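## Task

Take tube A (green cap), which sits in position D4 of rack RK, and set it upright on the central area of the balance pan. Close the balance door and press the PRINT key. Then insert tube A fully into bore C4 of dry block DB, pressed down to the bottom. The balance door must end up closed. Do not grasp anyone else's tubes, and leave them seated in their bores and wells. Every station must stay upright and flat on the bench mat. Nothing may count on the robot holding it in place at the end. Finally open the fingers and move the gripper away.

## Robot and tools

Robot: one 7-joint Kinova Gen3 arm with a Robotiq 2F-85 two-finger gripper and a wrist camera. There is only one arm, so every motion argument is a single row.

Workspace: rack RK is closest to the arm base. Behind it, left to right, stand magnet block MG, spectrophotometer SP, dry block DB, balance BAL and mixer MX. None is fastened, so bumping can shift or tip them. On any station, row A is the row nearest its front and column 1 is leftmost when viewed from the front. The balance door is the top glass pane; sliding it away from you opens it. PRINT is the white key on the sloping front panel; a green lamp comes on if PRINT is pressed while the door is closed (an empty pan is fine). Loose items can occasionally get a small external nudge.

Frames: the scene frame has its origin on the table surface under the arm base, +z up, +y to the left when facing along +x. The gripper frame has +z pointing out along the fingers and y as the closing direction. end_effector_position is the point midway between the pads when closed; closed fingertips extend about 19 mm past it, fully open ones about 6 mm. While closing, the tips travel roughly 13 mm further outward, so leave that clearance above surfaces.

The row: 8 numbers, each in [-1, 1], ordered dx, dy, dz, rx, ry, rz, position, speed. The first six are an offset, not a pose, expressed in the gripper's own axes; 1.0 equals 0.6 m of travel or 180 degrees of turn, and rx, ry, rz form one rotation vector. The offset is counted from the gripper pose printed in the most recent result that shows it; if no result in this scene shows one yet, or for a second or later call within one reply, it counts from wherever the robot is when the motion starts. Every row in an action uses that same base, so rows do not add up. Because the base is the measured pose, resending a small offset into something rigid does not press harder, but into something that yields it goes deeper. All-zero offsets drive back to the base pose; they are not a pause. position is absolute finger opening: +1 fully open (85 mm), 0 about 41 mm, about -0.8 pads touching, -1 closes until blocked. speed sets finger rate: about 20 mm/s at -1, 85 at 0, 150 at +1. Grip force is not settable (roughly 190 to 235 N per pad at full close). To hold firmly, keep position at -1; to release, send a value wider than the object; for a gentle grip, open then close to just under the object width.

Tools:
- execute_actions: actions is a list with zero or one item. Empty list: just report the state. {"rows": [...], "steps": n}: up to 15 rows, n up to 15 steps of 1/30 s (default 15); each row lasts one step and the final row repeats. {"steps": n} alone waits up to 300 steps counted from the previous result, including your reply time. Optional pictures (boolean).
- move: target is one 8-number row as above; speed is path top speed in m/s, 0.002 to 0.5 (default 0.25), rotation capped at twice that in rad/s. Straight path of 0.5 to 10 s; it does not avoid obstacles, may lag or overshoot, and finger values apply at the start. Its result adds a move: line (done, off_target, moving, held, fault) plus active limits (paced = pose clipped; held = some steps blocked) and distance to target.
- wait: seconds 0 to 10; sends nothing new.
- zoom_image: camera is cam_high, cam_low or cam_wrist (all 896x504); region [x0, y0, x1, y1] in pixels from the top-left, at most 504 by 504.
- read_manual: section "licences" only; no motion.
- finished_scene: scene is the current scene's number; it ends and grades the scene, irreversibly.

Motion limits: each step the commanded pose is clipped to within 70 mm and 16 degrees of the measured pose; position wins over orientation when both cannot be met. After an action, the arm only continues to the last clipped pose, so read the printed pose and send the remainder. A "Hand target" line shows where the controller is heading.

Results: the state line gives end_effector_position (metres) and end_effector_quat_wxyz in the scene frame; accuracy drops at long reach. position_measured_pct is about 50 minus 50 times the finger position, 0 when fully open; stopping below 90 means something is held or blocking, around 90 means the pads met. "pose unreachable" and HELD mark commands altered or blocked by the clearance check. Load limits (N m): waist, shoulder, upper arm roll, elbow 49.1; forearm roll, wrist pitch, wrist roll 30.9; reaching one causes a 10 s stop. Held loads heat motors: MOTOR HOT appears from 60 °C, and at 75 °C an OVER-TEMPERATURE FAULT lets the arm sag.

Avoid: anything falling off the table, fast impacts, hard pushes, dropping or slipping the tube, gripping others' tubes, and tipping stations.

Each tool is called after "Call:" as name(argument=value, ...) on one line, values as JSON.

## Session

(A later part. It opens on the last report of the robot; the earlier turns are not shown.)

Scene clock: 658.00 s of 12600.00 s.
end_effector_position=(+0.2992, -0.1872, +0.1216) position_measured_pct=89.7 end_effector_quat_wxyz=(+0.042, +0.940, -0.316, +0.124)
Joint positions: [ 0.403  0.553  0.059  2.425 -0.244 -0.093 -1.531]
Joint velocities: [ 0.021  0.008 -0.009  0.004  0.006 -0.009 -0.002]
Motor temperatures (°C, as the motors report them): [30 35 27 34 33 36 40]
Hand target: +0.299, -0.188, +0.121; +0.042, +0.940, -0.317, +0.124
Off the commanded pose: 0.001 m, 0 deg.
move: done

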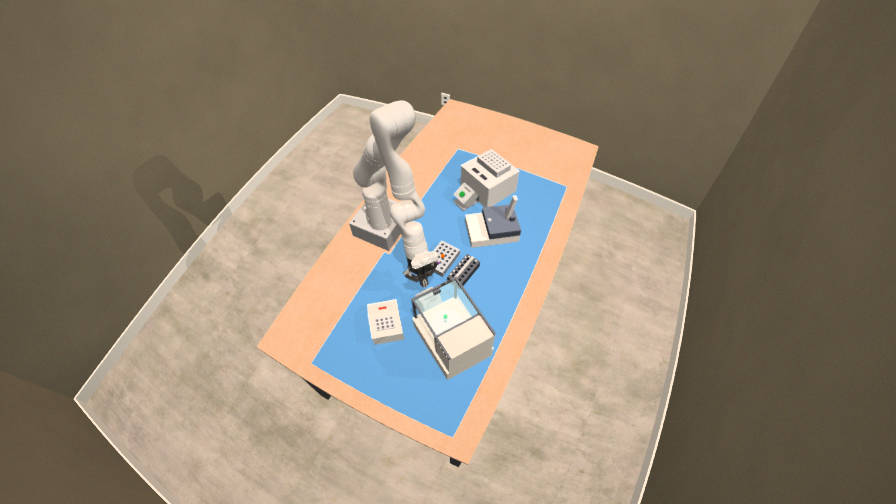

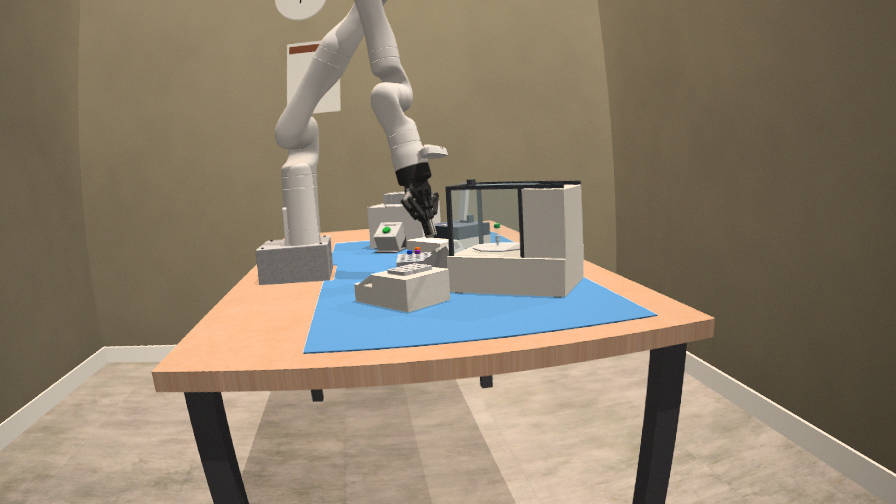

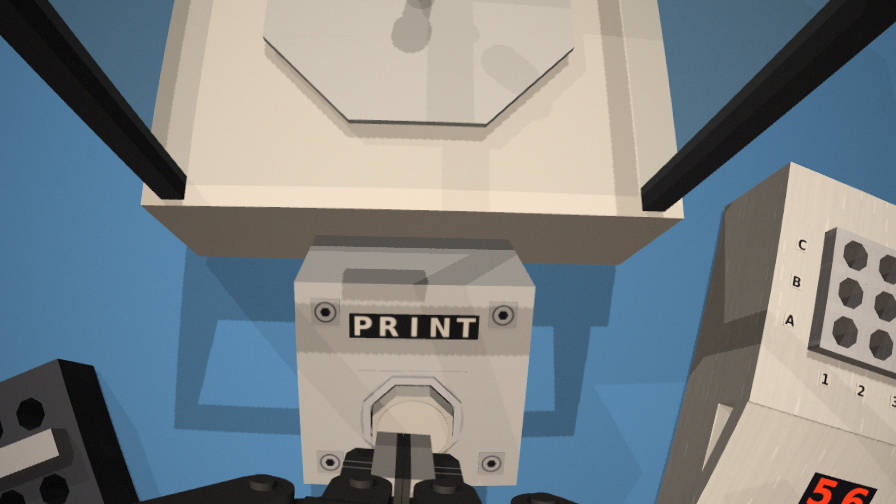

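Call:
move(target=[0,0,0.052,0,0,0,-0.8,0.5], speed=0.03)

Call:
move(target=[0,0,0.014,0,0,0,-0.8,0.5], speed=0.008)

Call:
move(target=[0,0,-0.06,0,0,0,-0.8,0.5], speed=0.05)

Call:
move(target=[-0.06,0,-0.22,0,-0.083,0,0.1,0.5], speed=0.15)

Call:
zoom_image(camera="cam_high", region=[400,250,500,330])

Scene clock: 666.63 s of 12600.00 s.
end_effector_position=(+0.3060, -0.1923, +0.0924) position_measured_pct=89.7 end_effector_quat_wxyz=(+0.042, +0.940, -0.316, +0.125)
Joint positions: [ 0.443  0.66   0.015  2.41  -0.233 -0.189 -1.539]
Joint velocities: [ 0.003  0.007 -0.003 -0.002  0.002 -0.007  0.001]
Motor temperatures (°C, as the motors report them): [30 35 27 34 33 36 40]
Hand target: +0.306, -0.192, +0.092; +0.042, +0.940, -0.316, +0.124
Off the commanded pose: 0.001 m, 0 deg.
move: done

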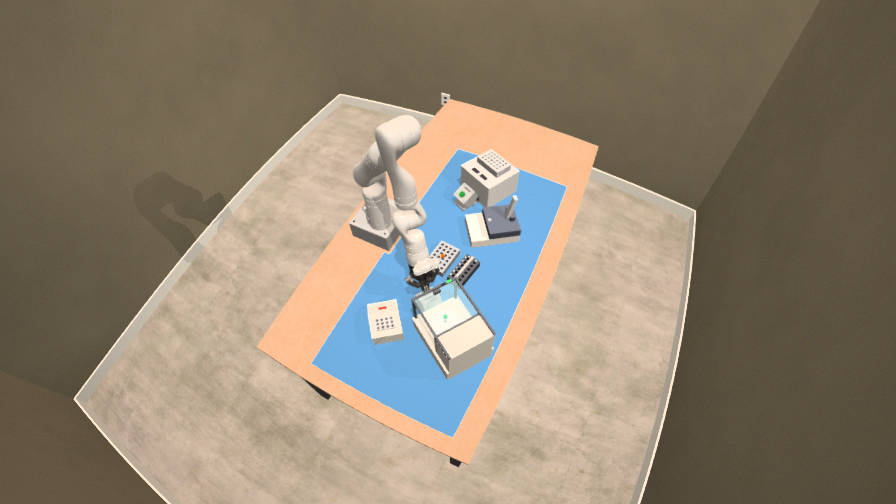

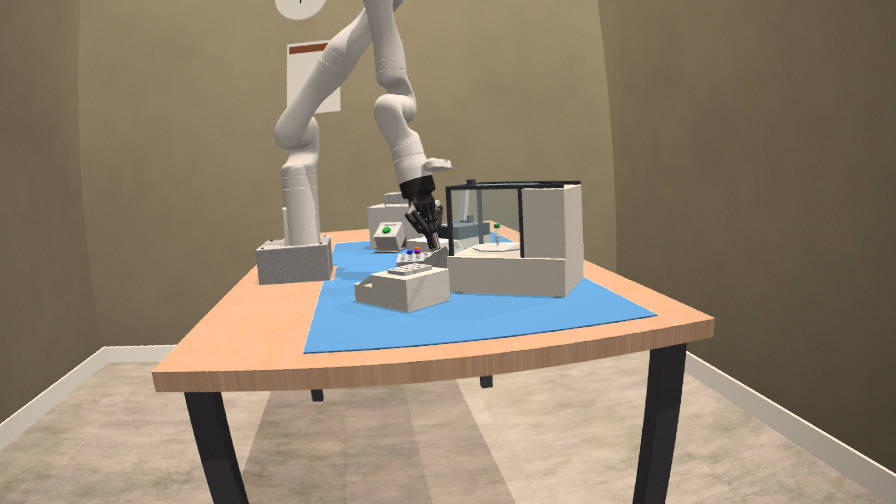

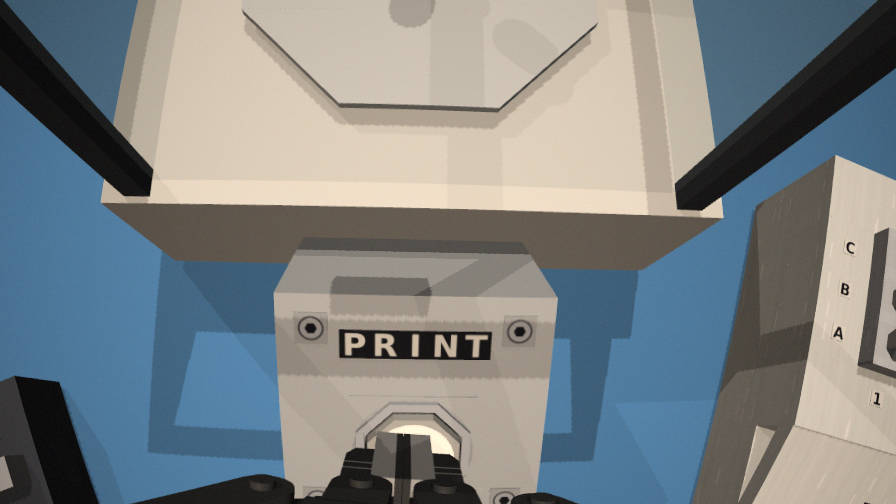

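Scene clock: 667.90 s of 12600.00 s.
end_effector_position=(+0.3072, -0.1932, +0.0886) position_measured_pct=89.7 end_effector_quat_wxyz=(+0.042, +0.939, -0.316, +0.127)
Joint positions: [ 0.45   0.674  0.007  2.411 -0.229 -0.211 -1.541]
Joint velocities: [ 0.001  0.    -0.001  0.001  0.002 -0.003 -0.001]
Motor temperatures (°C, as the motors report them): [30 35 27 34 33 36 40]
Hand target: +0.308, -0.194, +0.084; +0.042, +0.940, -0.316, +0.125
Off the commanded pose: 0.004 m, 0 deg.
move: off_target

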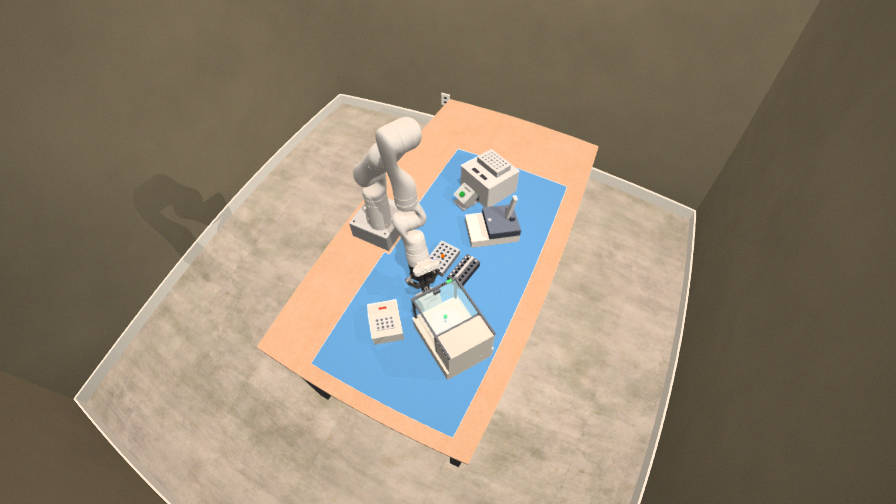

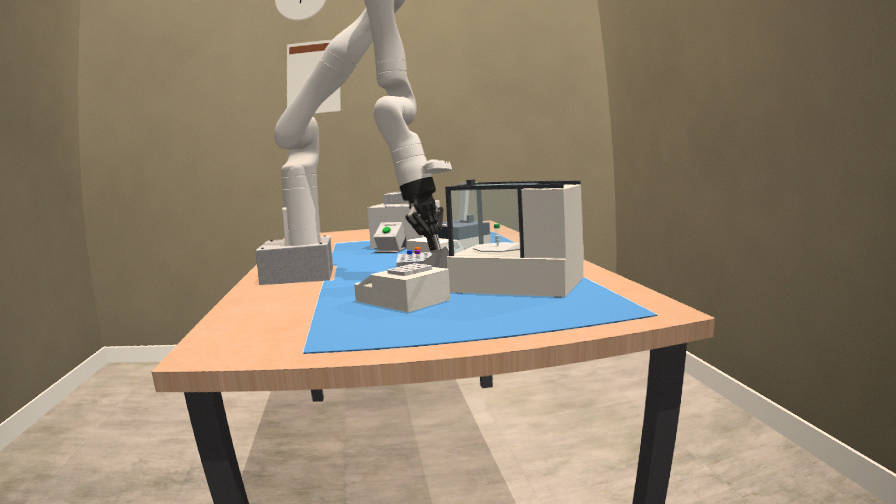

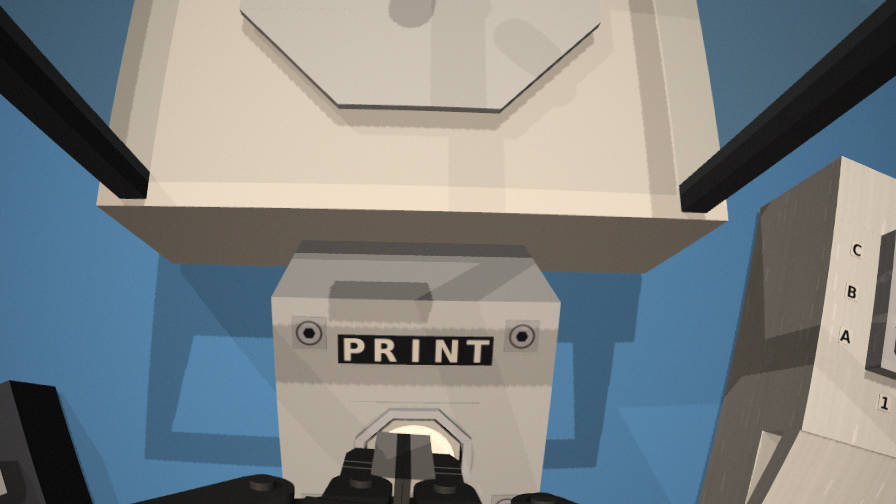

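Scene clock: 668.97 s of 12600.00 s.
end_effector_position=(+0.2993, -0.1874, +0.1229) position_measured_pct=89.7 end_effector_quat_wxyz=(+0.042, +0.939, -0.316, +0.127)
Joint positions: [ 0.407  0.549  0.055  2.43  -0.244 -0.1   -1.53 ]
Joint velocities: [-0.006 -0.009  0.005 -0.003 -0.002  0.005  0.001]
Motor temperatures (°C, as the motors report them): [30 35 27 34 33 36 40]
Hand target: +0.300, -0.187, +0.123; +0.042, +0.939, -0.316, +0.127
Off the commanded pose: 0.001 m, 0 deg.
move: done

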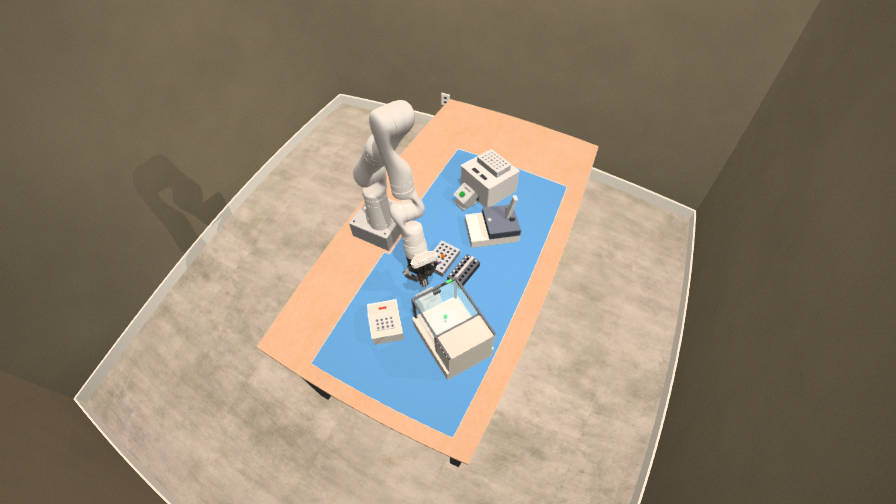

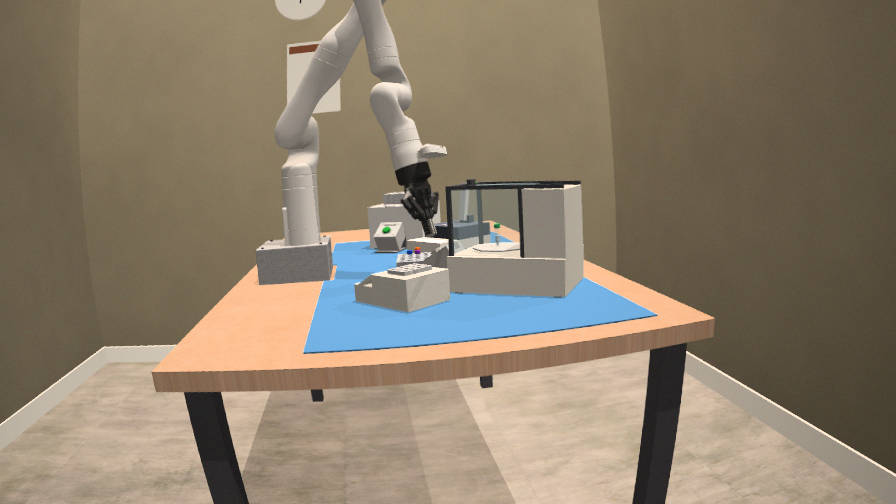

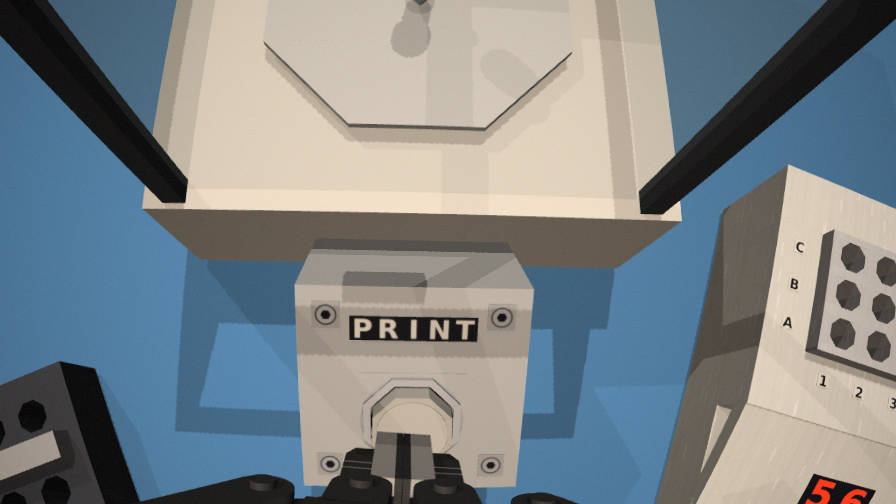

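Scene clock: 670.40 s of 12600.00 s.
end_effector_position=(+0.2433, -0.1453, +0.2401) position_measured_pct=45.2 end_effector_quat_wxyz=(+0.000, +0.948, -0.319, +0.004)
Joint positions: [ 0.21   0.181  0.285  2.253 -0.077  0.712 -1.678]
Joint velocities: [-0.003 -0.005 -0.001 -0.004  0.002  0.006 -0.003]
Motor temperatures (°C, as the motors report them): [30 35 27 34 33 36 40]
Hand target: +0.243, -0.145, +0.240; +0.000, +0.948, -0.319, +0.004
Off the commanded pose: 0.001 m, 0 deg.
move: done

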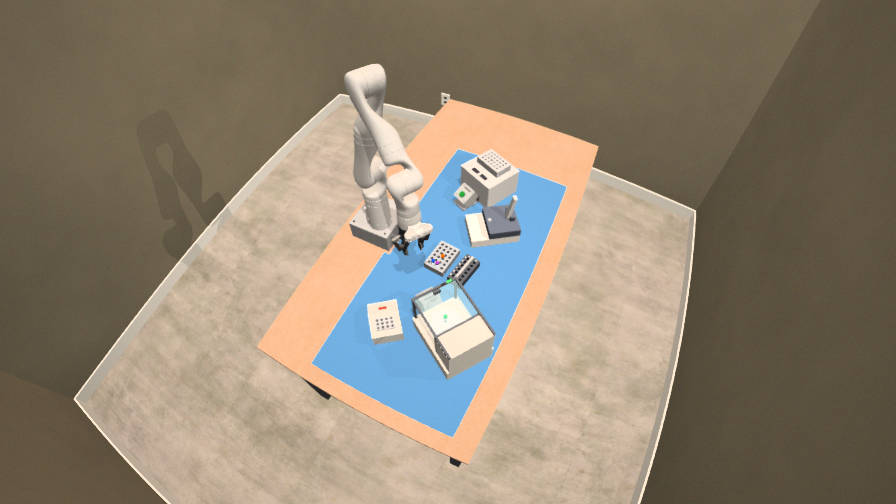

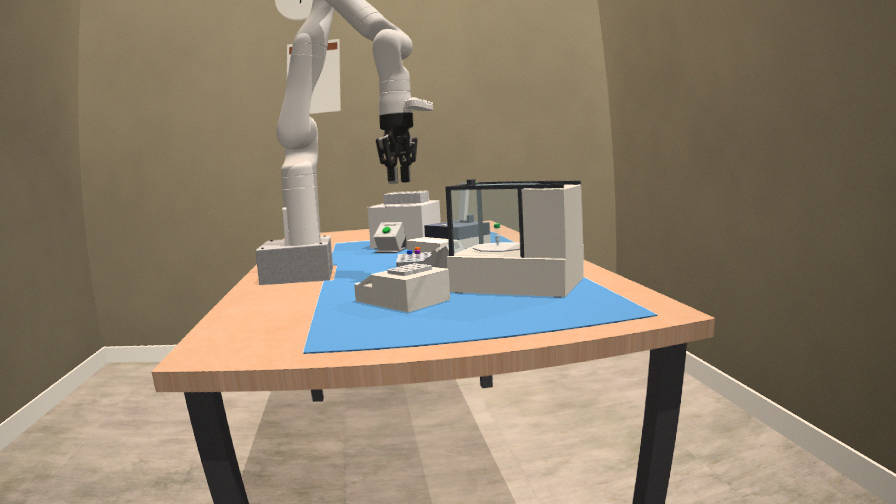

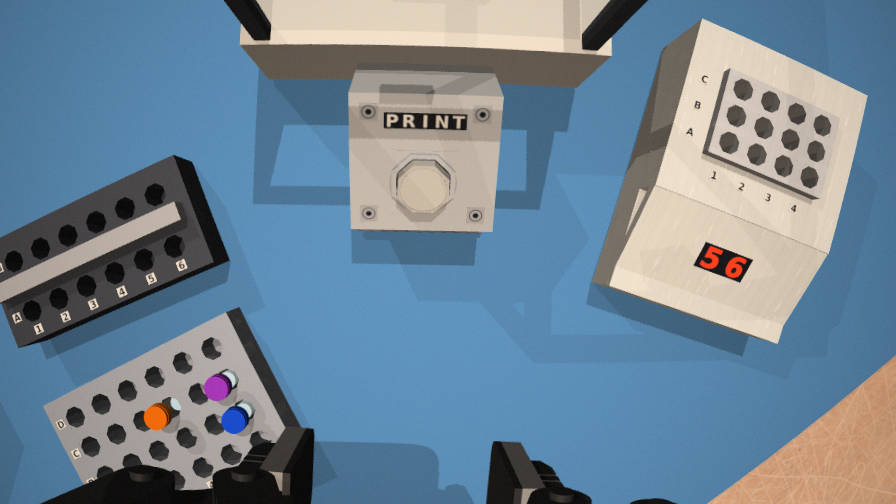

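Region (400, 250, 500, 330) of cam_high's 896x504 image, scaled by 5.040, with more detail than that image has; it fills the top 403 rows of this view, and the rest is white.

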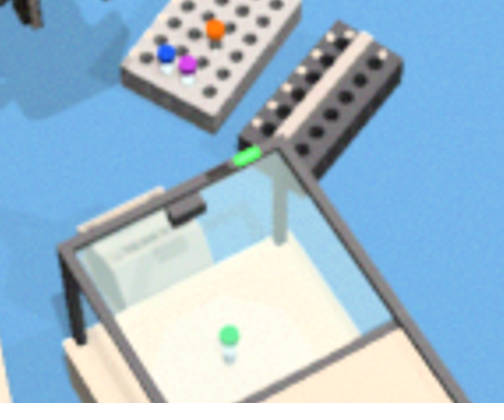

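Call:
move(target=[0.2816,-0.0077,-0.058,0,-0.0025,0,0.1,0.5], speed=0.2)

Scene clock: 676.40 s of 12600.00 s.
end_effector_position=(+0.3810, -0.2429, +0.2770) position_measured_pct=45.2 end_effector_quat_wxyz=(-0.001, +0.948, -0.319, +0.000)
Joint positions: [ 0.321  0.466  0.291  1.675 -0.153  1.026 -1.564]
Joint velocities: [ 0.003  0.01   0.001 -0.008 -0.     0.004  0.001]
Motor temperatures (°C, as the motors report them): [30 35 27 34 33 36 40]
Hand target: +0.381, -0.243, +0.277; -0.001, +0.948, -0.319, -0.000
Off the commanded pose: 0.001 m, 0 deg.
move: done

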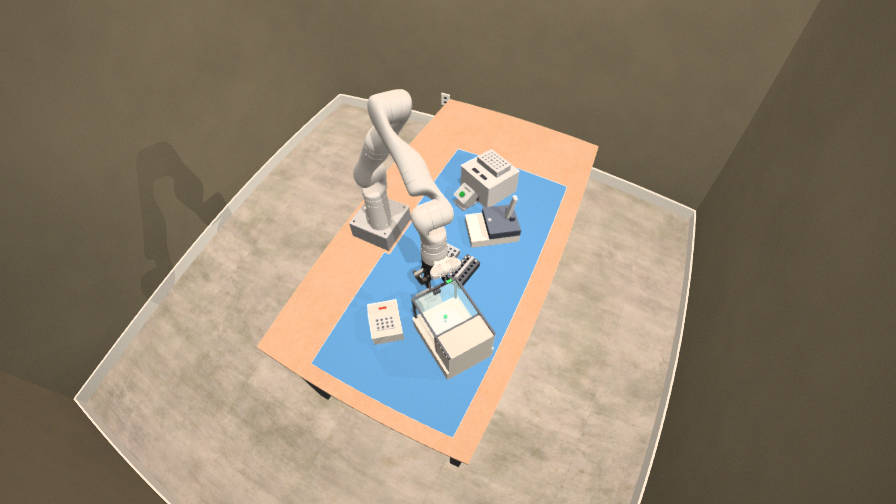

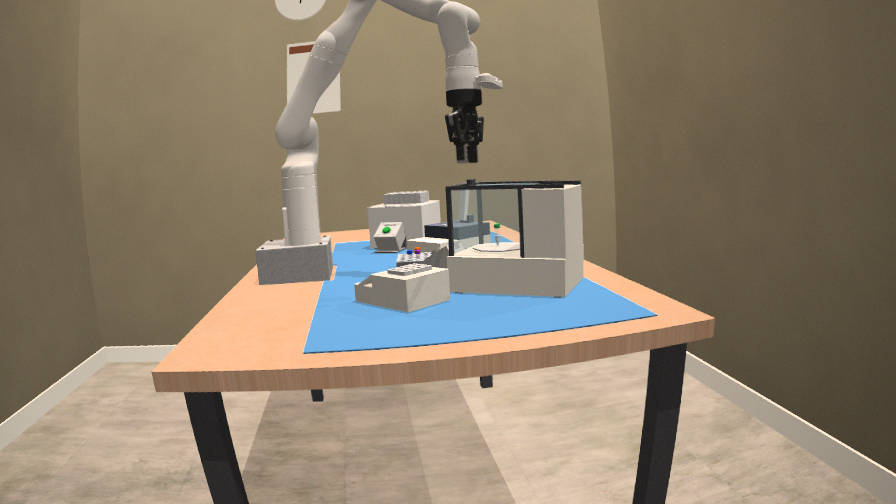

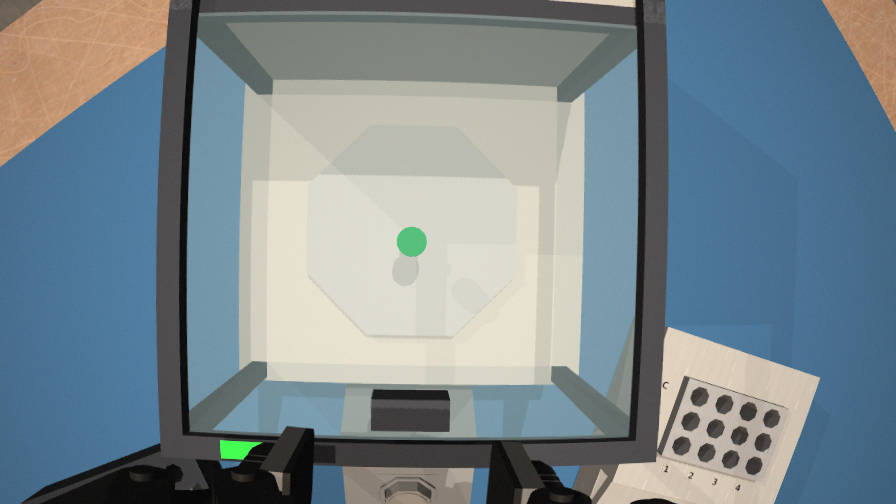

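Call:
move(target=[0.0012,0.0035,0.069,0,0,0,0.1,0.5], speed=0.06)

Call:
execute_actions(actions=[{"rows":[[0,0,0,0,0,0,-0.38,0]],"steps":15}], pictures=false)

Call:
move(target=[0.19,-0.0135,0,0,0,0,-0.38,0], speed=0.06)

Call:
execute_actions(actions=[{"rows":[[0,0,0,0,0,0,0.1,0.5]],"steps":12}], pictures=false)

Call:
move(target=[0,0,-0.066,0,0,0,-0.3,0.5], speed=0.08)

Scene clock: 683.40 s of 12600.00 s.
end_effector_position=(+0.3804, -0.2450, +0.2358) position_measured_pct=45.2 end_effector_quat_wxyz=(-0.001, +0.948, -0.319, +0.000)
Joint positions: [ 0.337  0.524  0.276  1.733 -0.175  0.911 -1.54 ]
Joint velocities: [ 0.001  0.004  0.001  0.001 -0.001 -0.002  0.002]
Motor temperatures (°C, as the motors report them): [30 35 27 34 33 36 40]
Hand target: +0.380, -0.245, +0.236; -0.001, +0.948, -0.319, +0.000
Off the commanded pose: 0.000 m, 0 deg.
move: done

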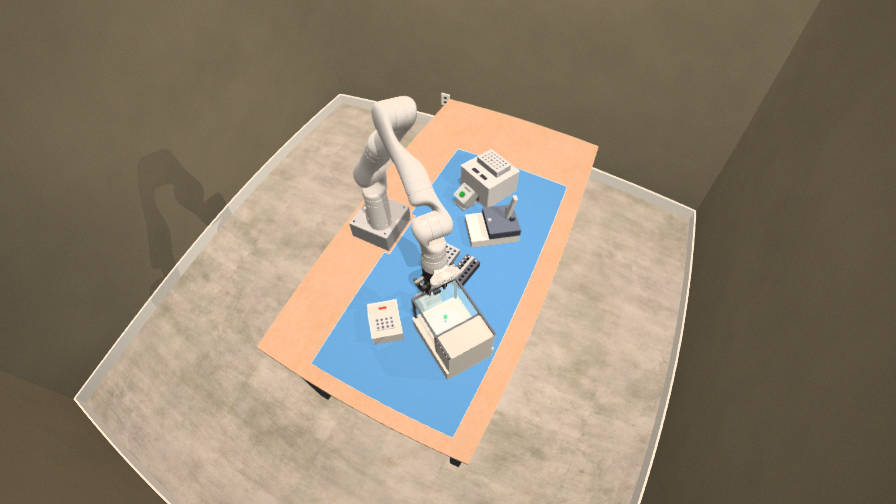

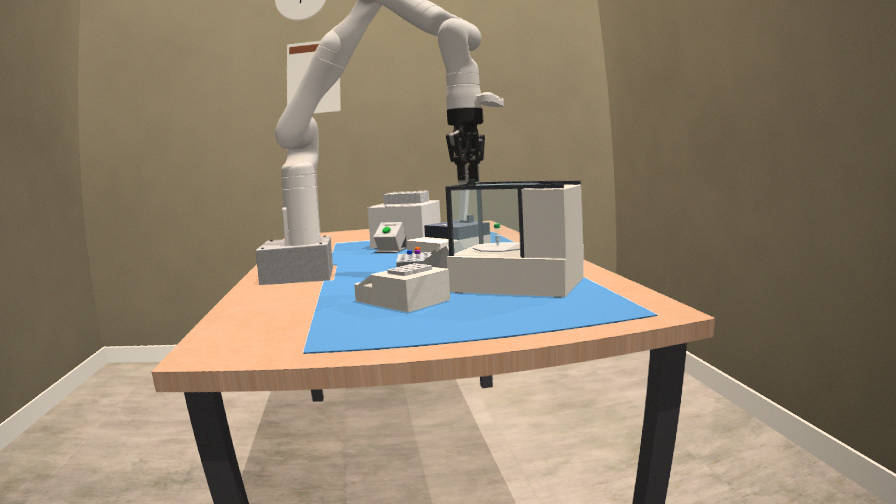

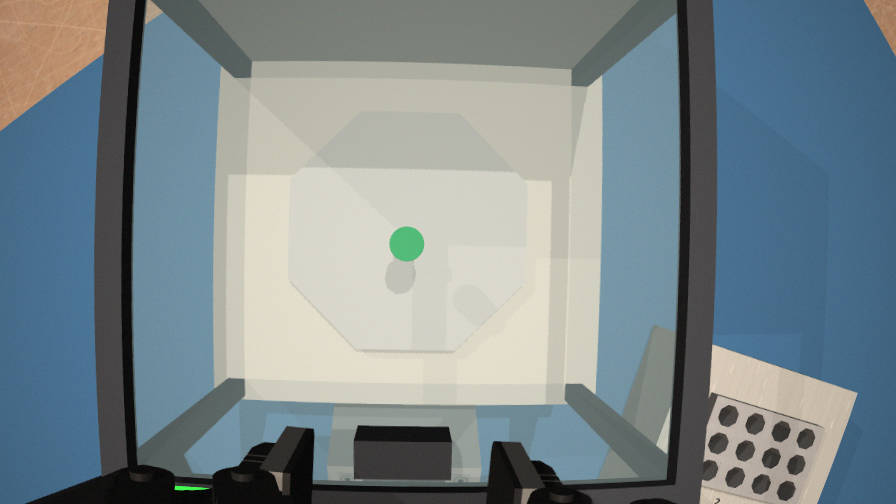

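Scene clock: 683.90 s of 12600.00 s.
end_effector_position=(+0.3804, -0.2451, +0.2360) position_measured_pct=67.5 end_effector_quat_wxyz=(-0.001, +0.948, -0.319, +0.001)
Joint positions: [ 0.337  0.524  0.276  1.733 -0.175  0.911 -1.54 ]
Joint velocities: [ 0.    -0.     0.002 -0.     0.    -0.001 -0.   ]
Motor temperatures (°C, as the motors report them): [30 35 27 34 33 36 40]
Hand target: +0.380, -0.245, +0.236; -0.001, +0.948, -0.319, +0.000
Off the commanded pose: 0.000 m, 0 deg.
Steps of this call (steps 1 to 15: all 15 steps of this action). Readings (end_effector_position | what the end effector reports):
1: (+0.3804, -0.2450, +0.2358) | position_measured_pct=45.2
2: (+0.3805, -0.2450, +0.2358) | position_measured_pct=45.6
4: (+0.3805, -0.2450, +0.2358) | position_measured_pct=49.6
8: (+0.3805, -0.2450, +0.2358) | position_measured_pct=60.7
15: the state above

Scene clock: 686.40 s of 12600.00 s.
end_effector_position=(+0.4754, -0.3080, +0.2365) position_measured_pct=67.5 end_effector_quat_wxyz=(-0.000, +0.948, -0.319, -0.000)
Joint positions: [ 0.397  0.755  0.268  1.287 -0.202  1.128 -1.545]
Joint velocities: [ 0.002  0.004  0.    -0.006 -0.     0.004 -0.001]
Motor temperatures (°C, as the motors report them): [30 35 27 34 33 36 40]
Hand target: +0.476, -0.307, +0.236; -0.001, +0.948, -0.319, +0.001
Off the commanded pose: 0.001 m, 0 deg.
move: done

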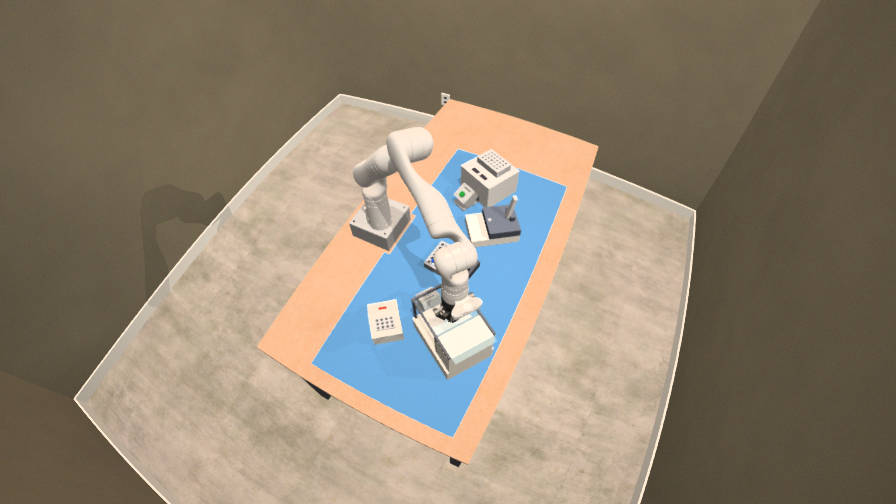

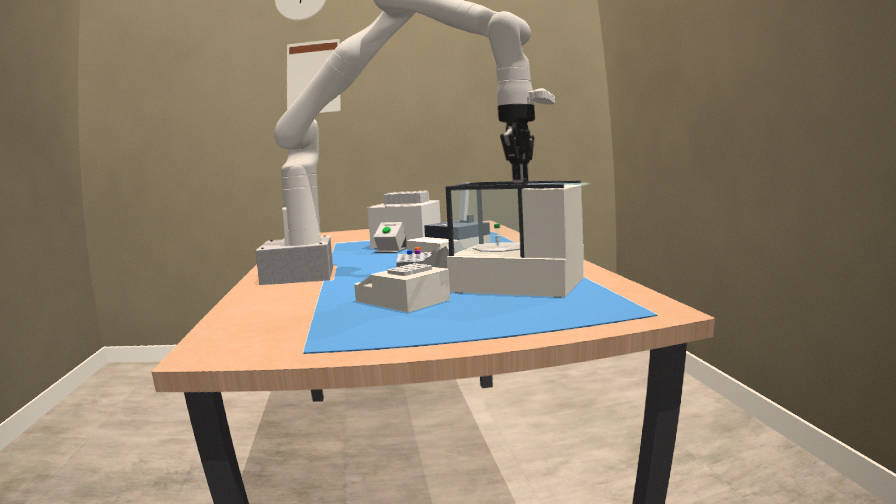

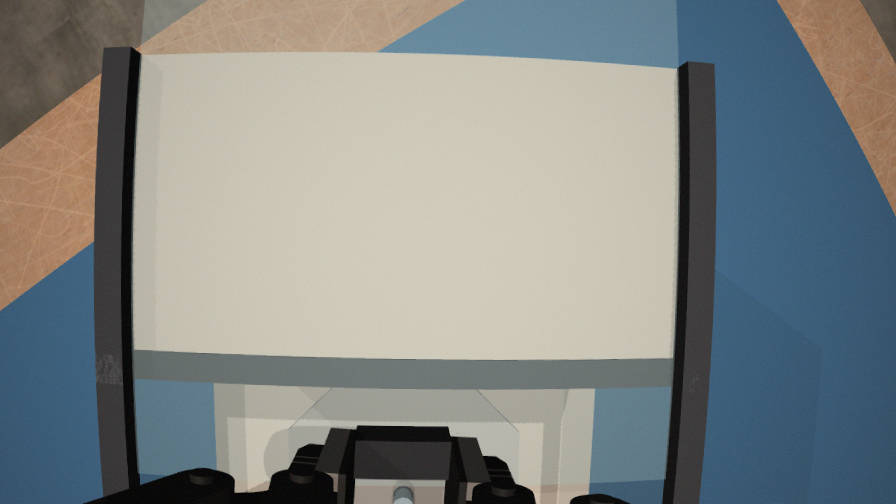

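Scene clock: 686.80 s of 12600.00 s.
end_effector_position=(+0.4754, -0.3080, +0.2365) position_measured_pct=45.2 end_effector_quat_wxyz=(-0.000, +0.948, -0.319, -0.000)
Joint positions: [ 0.397  0.755  0.268  1.287 -0.202  1.128 -1.545]
Joint velocities: [-0.    -0.    -0.001 -0.001  0.001 -0.001  0.001]
Motor temperatures (°C, as the motors report them): [30 35 27 34 33 36 40]
Hand target: +0.475, -0.308, +0.236; -0.000, +0.948, -0.319, -0.000
Off the commanded pose: 0.000 m, 0 deg.
Steps of this call (steps 1 to 12: all 12 steps of this action). Readings (end_effector_position | what the end effector reports):
1: (+0.4753, -0.3081, +0.2365) | position_measured_pct=67.5
2: (+0.4752, -0.3081, +0.2364) | position_measured_pct=67.1
4: (+0.4754, -0.3080, +0.2364) | position_measured_pct=61.5
8: (+0.4754, -0.3080, +0.2365) | position_measured_pct=47.6
12: the state above

Scene clock: 687.90 s of 12600.00 s.
end_effector_position=(+0.4753, -0.3080, +0.2759) position_measured_pct=65.1 end_effector_quat_wxyz=(-0.000, +0.948, -0.319, -0.000)
Joint positions: [ 0.395  0.717  0.278  1.227 -0.192  1.226 -1.555]
Joint velocities: [-0.    -0.001 -0.    -0.001  0.001  0.003 -0.001]
Motor temperatures (°C, as the motors report them): [30 35 27 34 33 36 40]
Hand target: +0.475, -0.308, +0.276; -0.000, +0.948, -0.319, -0.000
Off the commanded pose: 0.000 m, 0 deg.
move: done

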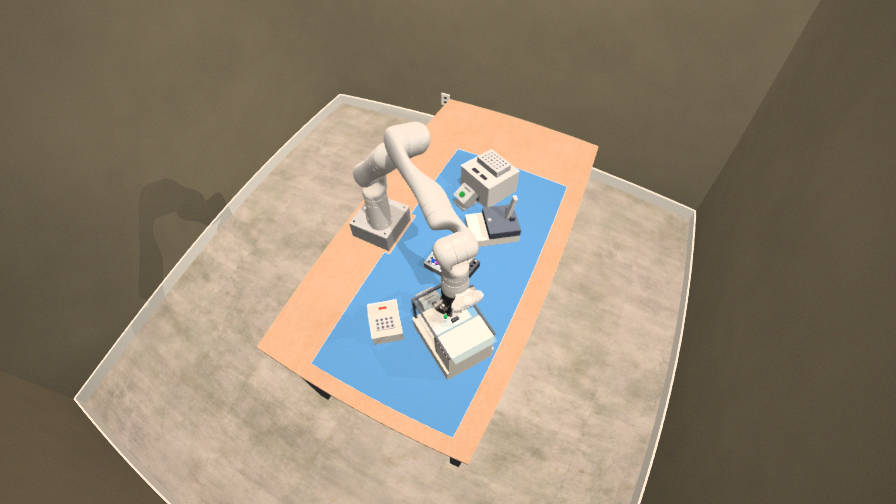

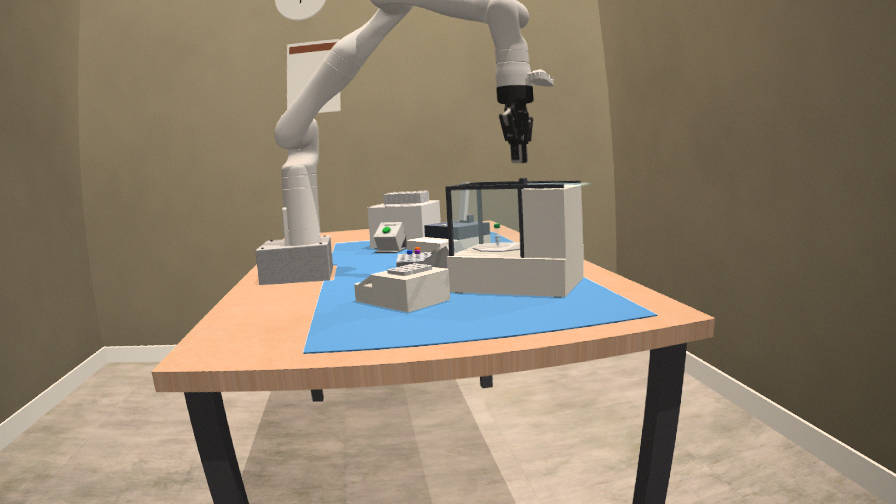

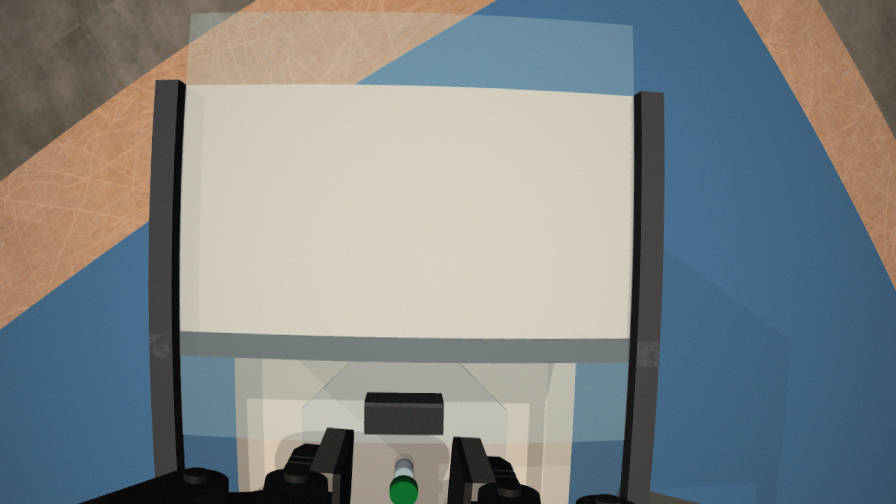

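Call:
move(target=[-0.0955,0.0052,0,0,0,0,-0.3,0.5], speed=0.15)

Call:
move(target=[0,0,0.16,0,0,0,-0.3,0.5], speed=0.12)

Scene clock: 693.90 s of 12600.00 s.
end_effector_position=(+0.4275, -0.2761, +0.2753) position_measured_pct=65.1 end_effector_quat_wxyz=(-0.000, +0.948, -0.319, -0.000)
Joint positions: [ 0.36   0.589  0.283  1.468 -0.173  1.114 -1.553]
Joint velocities: [-0.003 -0.011  0.001  0.007  0.001 -0.005 -0.001]
Motor temperatures (°C, as the motors report them): [30 35 27 34 33 36 40]
Hand target: +0.428, -0.276, +0.276; -0.000, +0.948, -0.319, -0.000
Off the commanded pose: 0.001 m, 0 deg.
move: done

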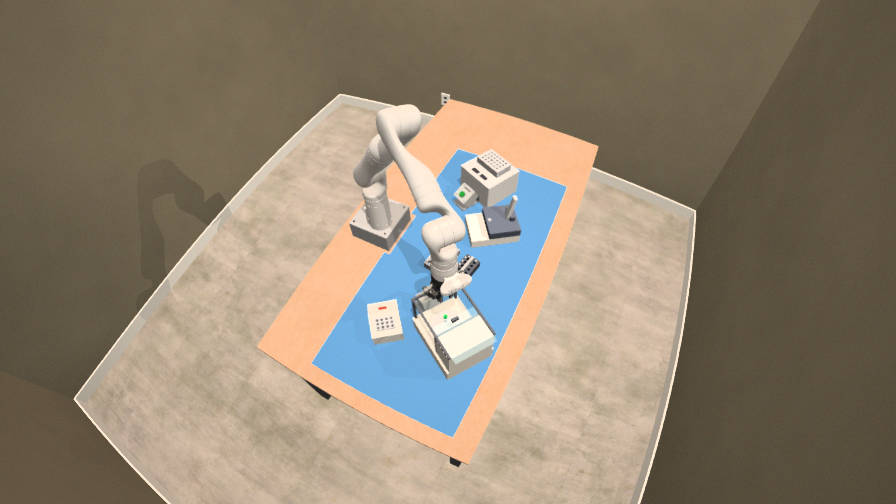

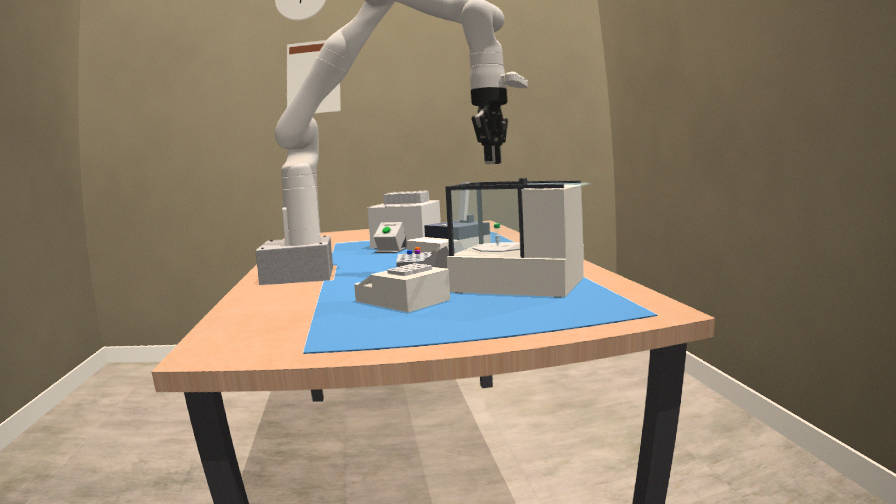

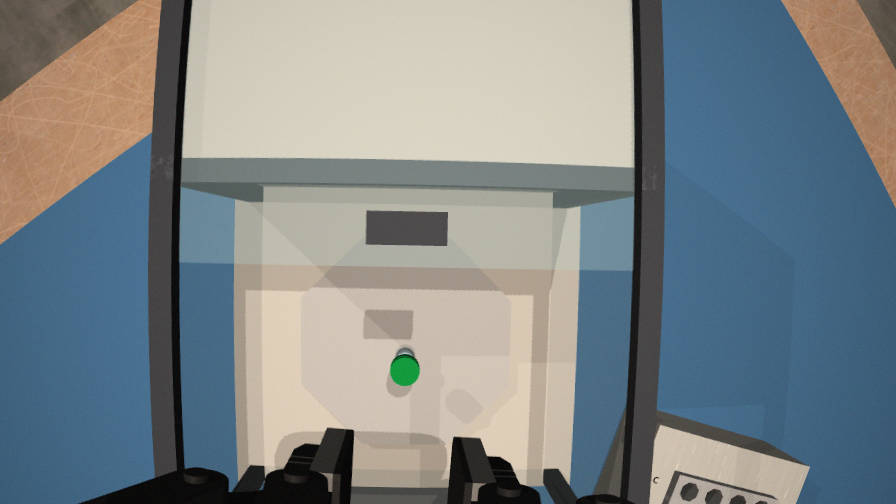

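Scene clock: 695.13 s of 12600.00 s.
end_effector_position=(+0.4276, -0.2762, +0.1796) position_measured_pct=65.1 end_effector_quat_wxyz=(-0.000, +0.948, -0.319, -0.000)
Joint positions: [ 0.379  0.715  0.249  1.586 -0.212  0.87  -1.52 ]
Joint velocities: [ 0.001  0.004 -0.001  0.002 -0.001 -0.004  0.001]
Motor temperatures (°C, as the motors report them): [30 35 27 34 33 36 40]
Hand target: +0.428, -0.276, +0.179; -0.000, +0.948, -0.319, -0.001
Off the commanded pose: 0.000 m, 0 deg.
move: done

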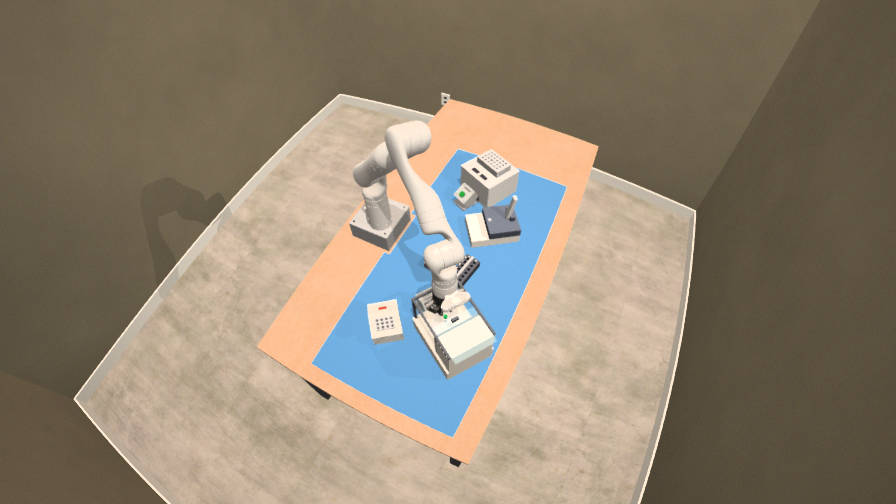

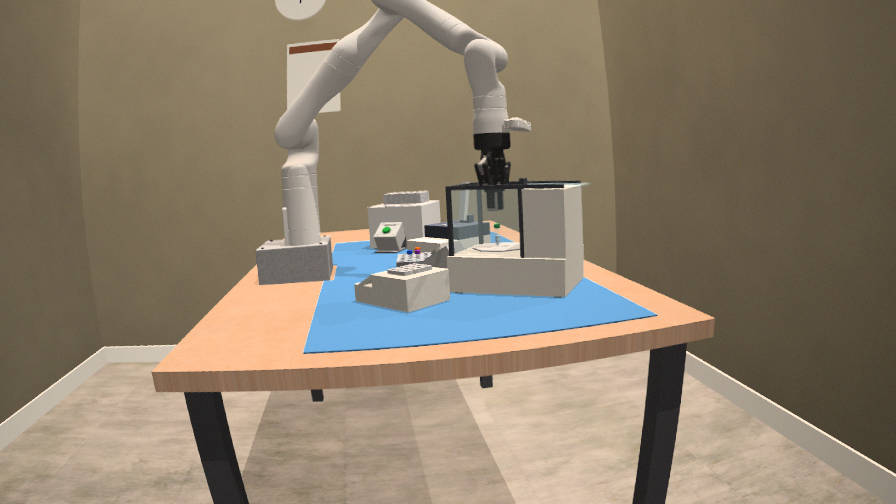

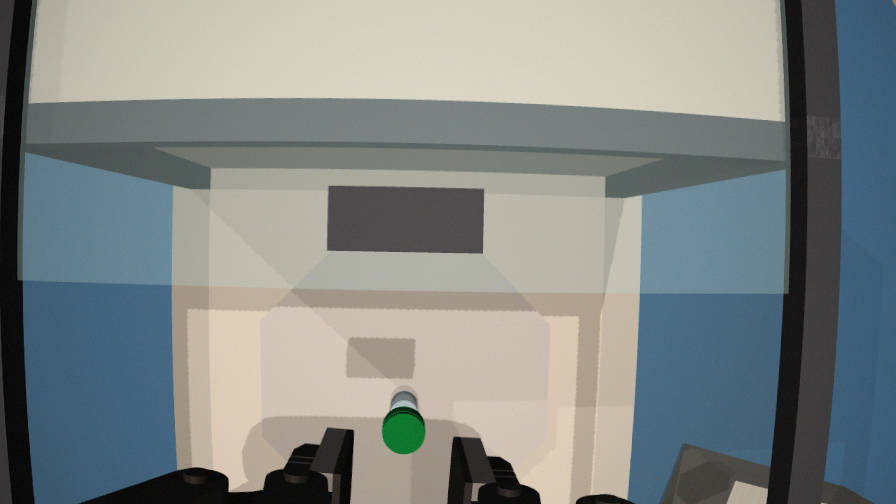

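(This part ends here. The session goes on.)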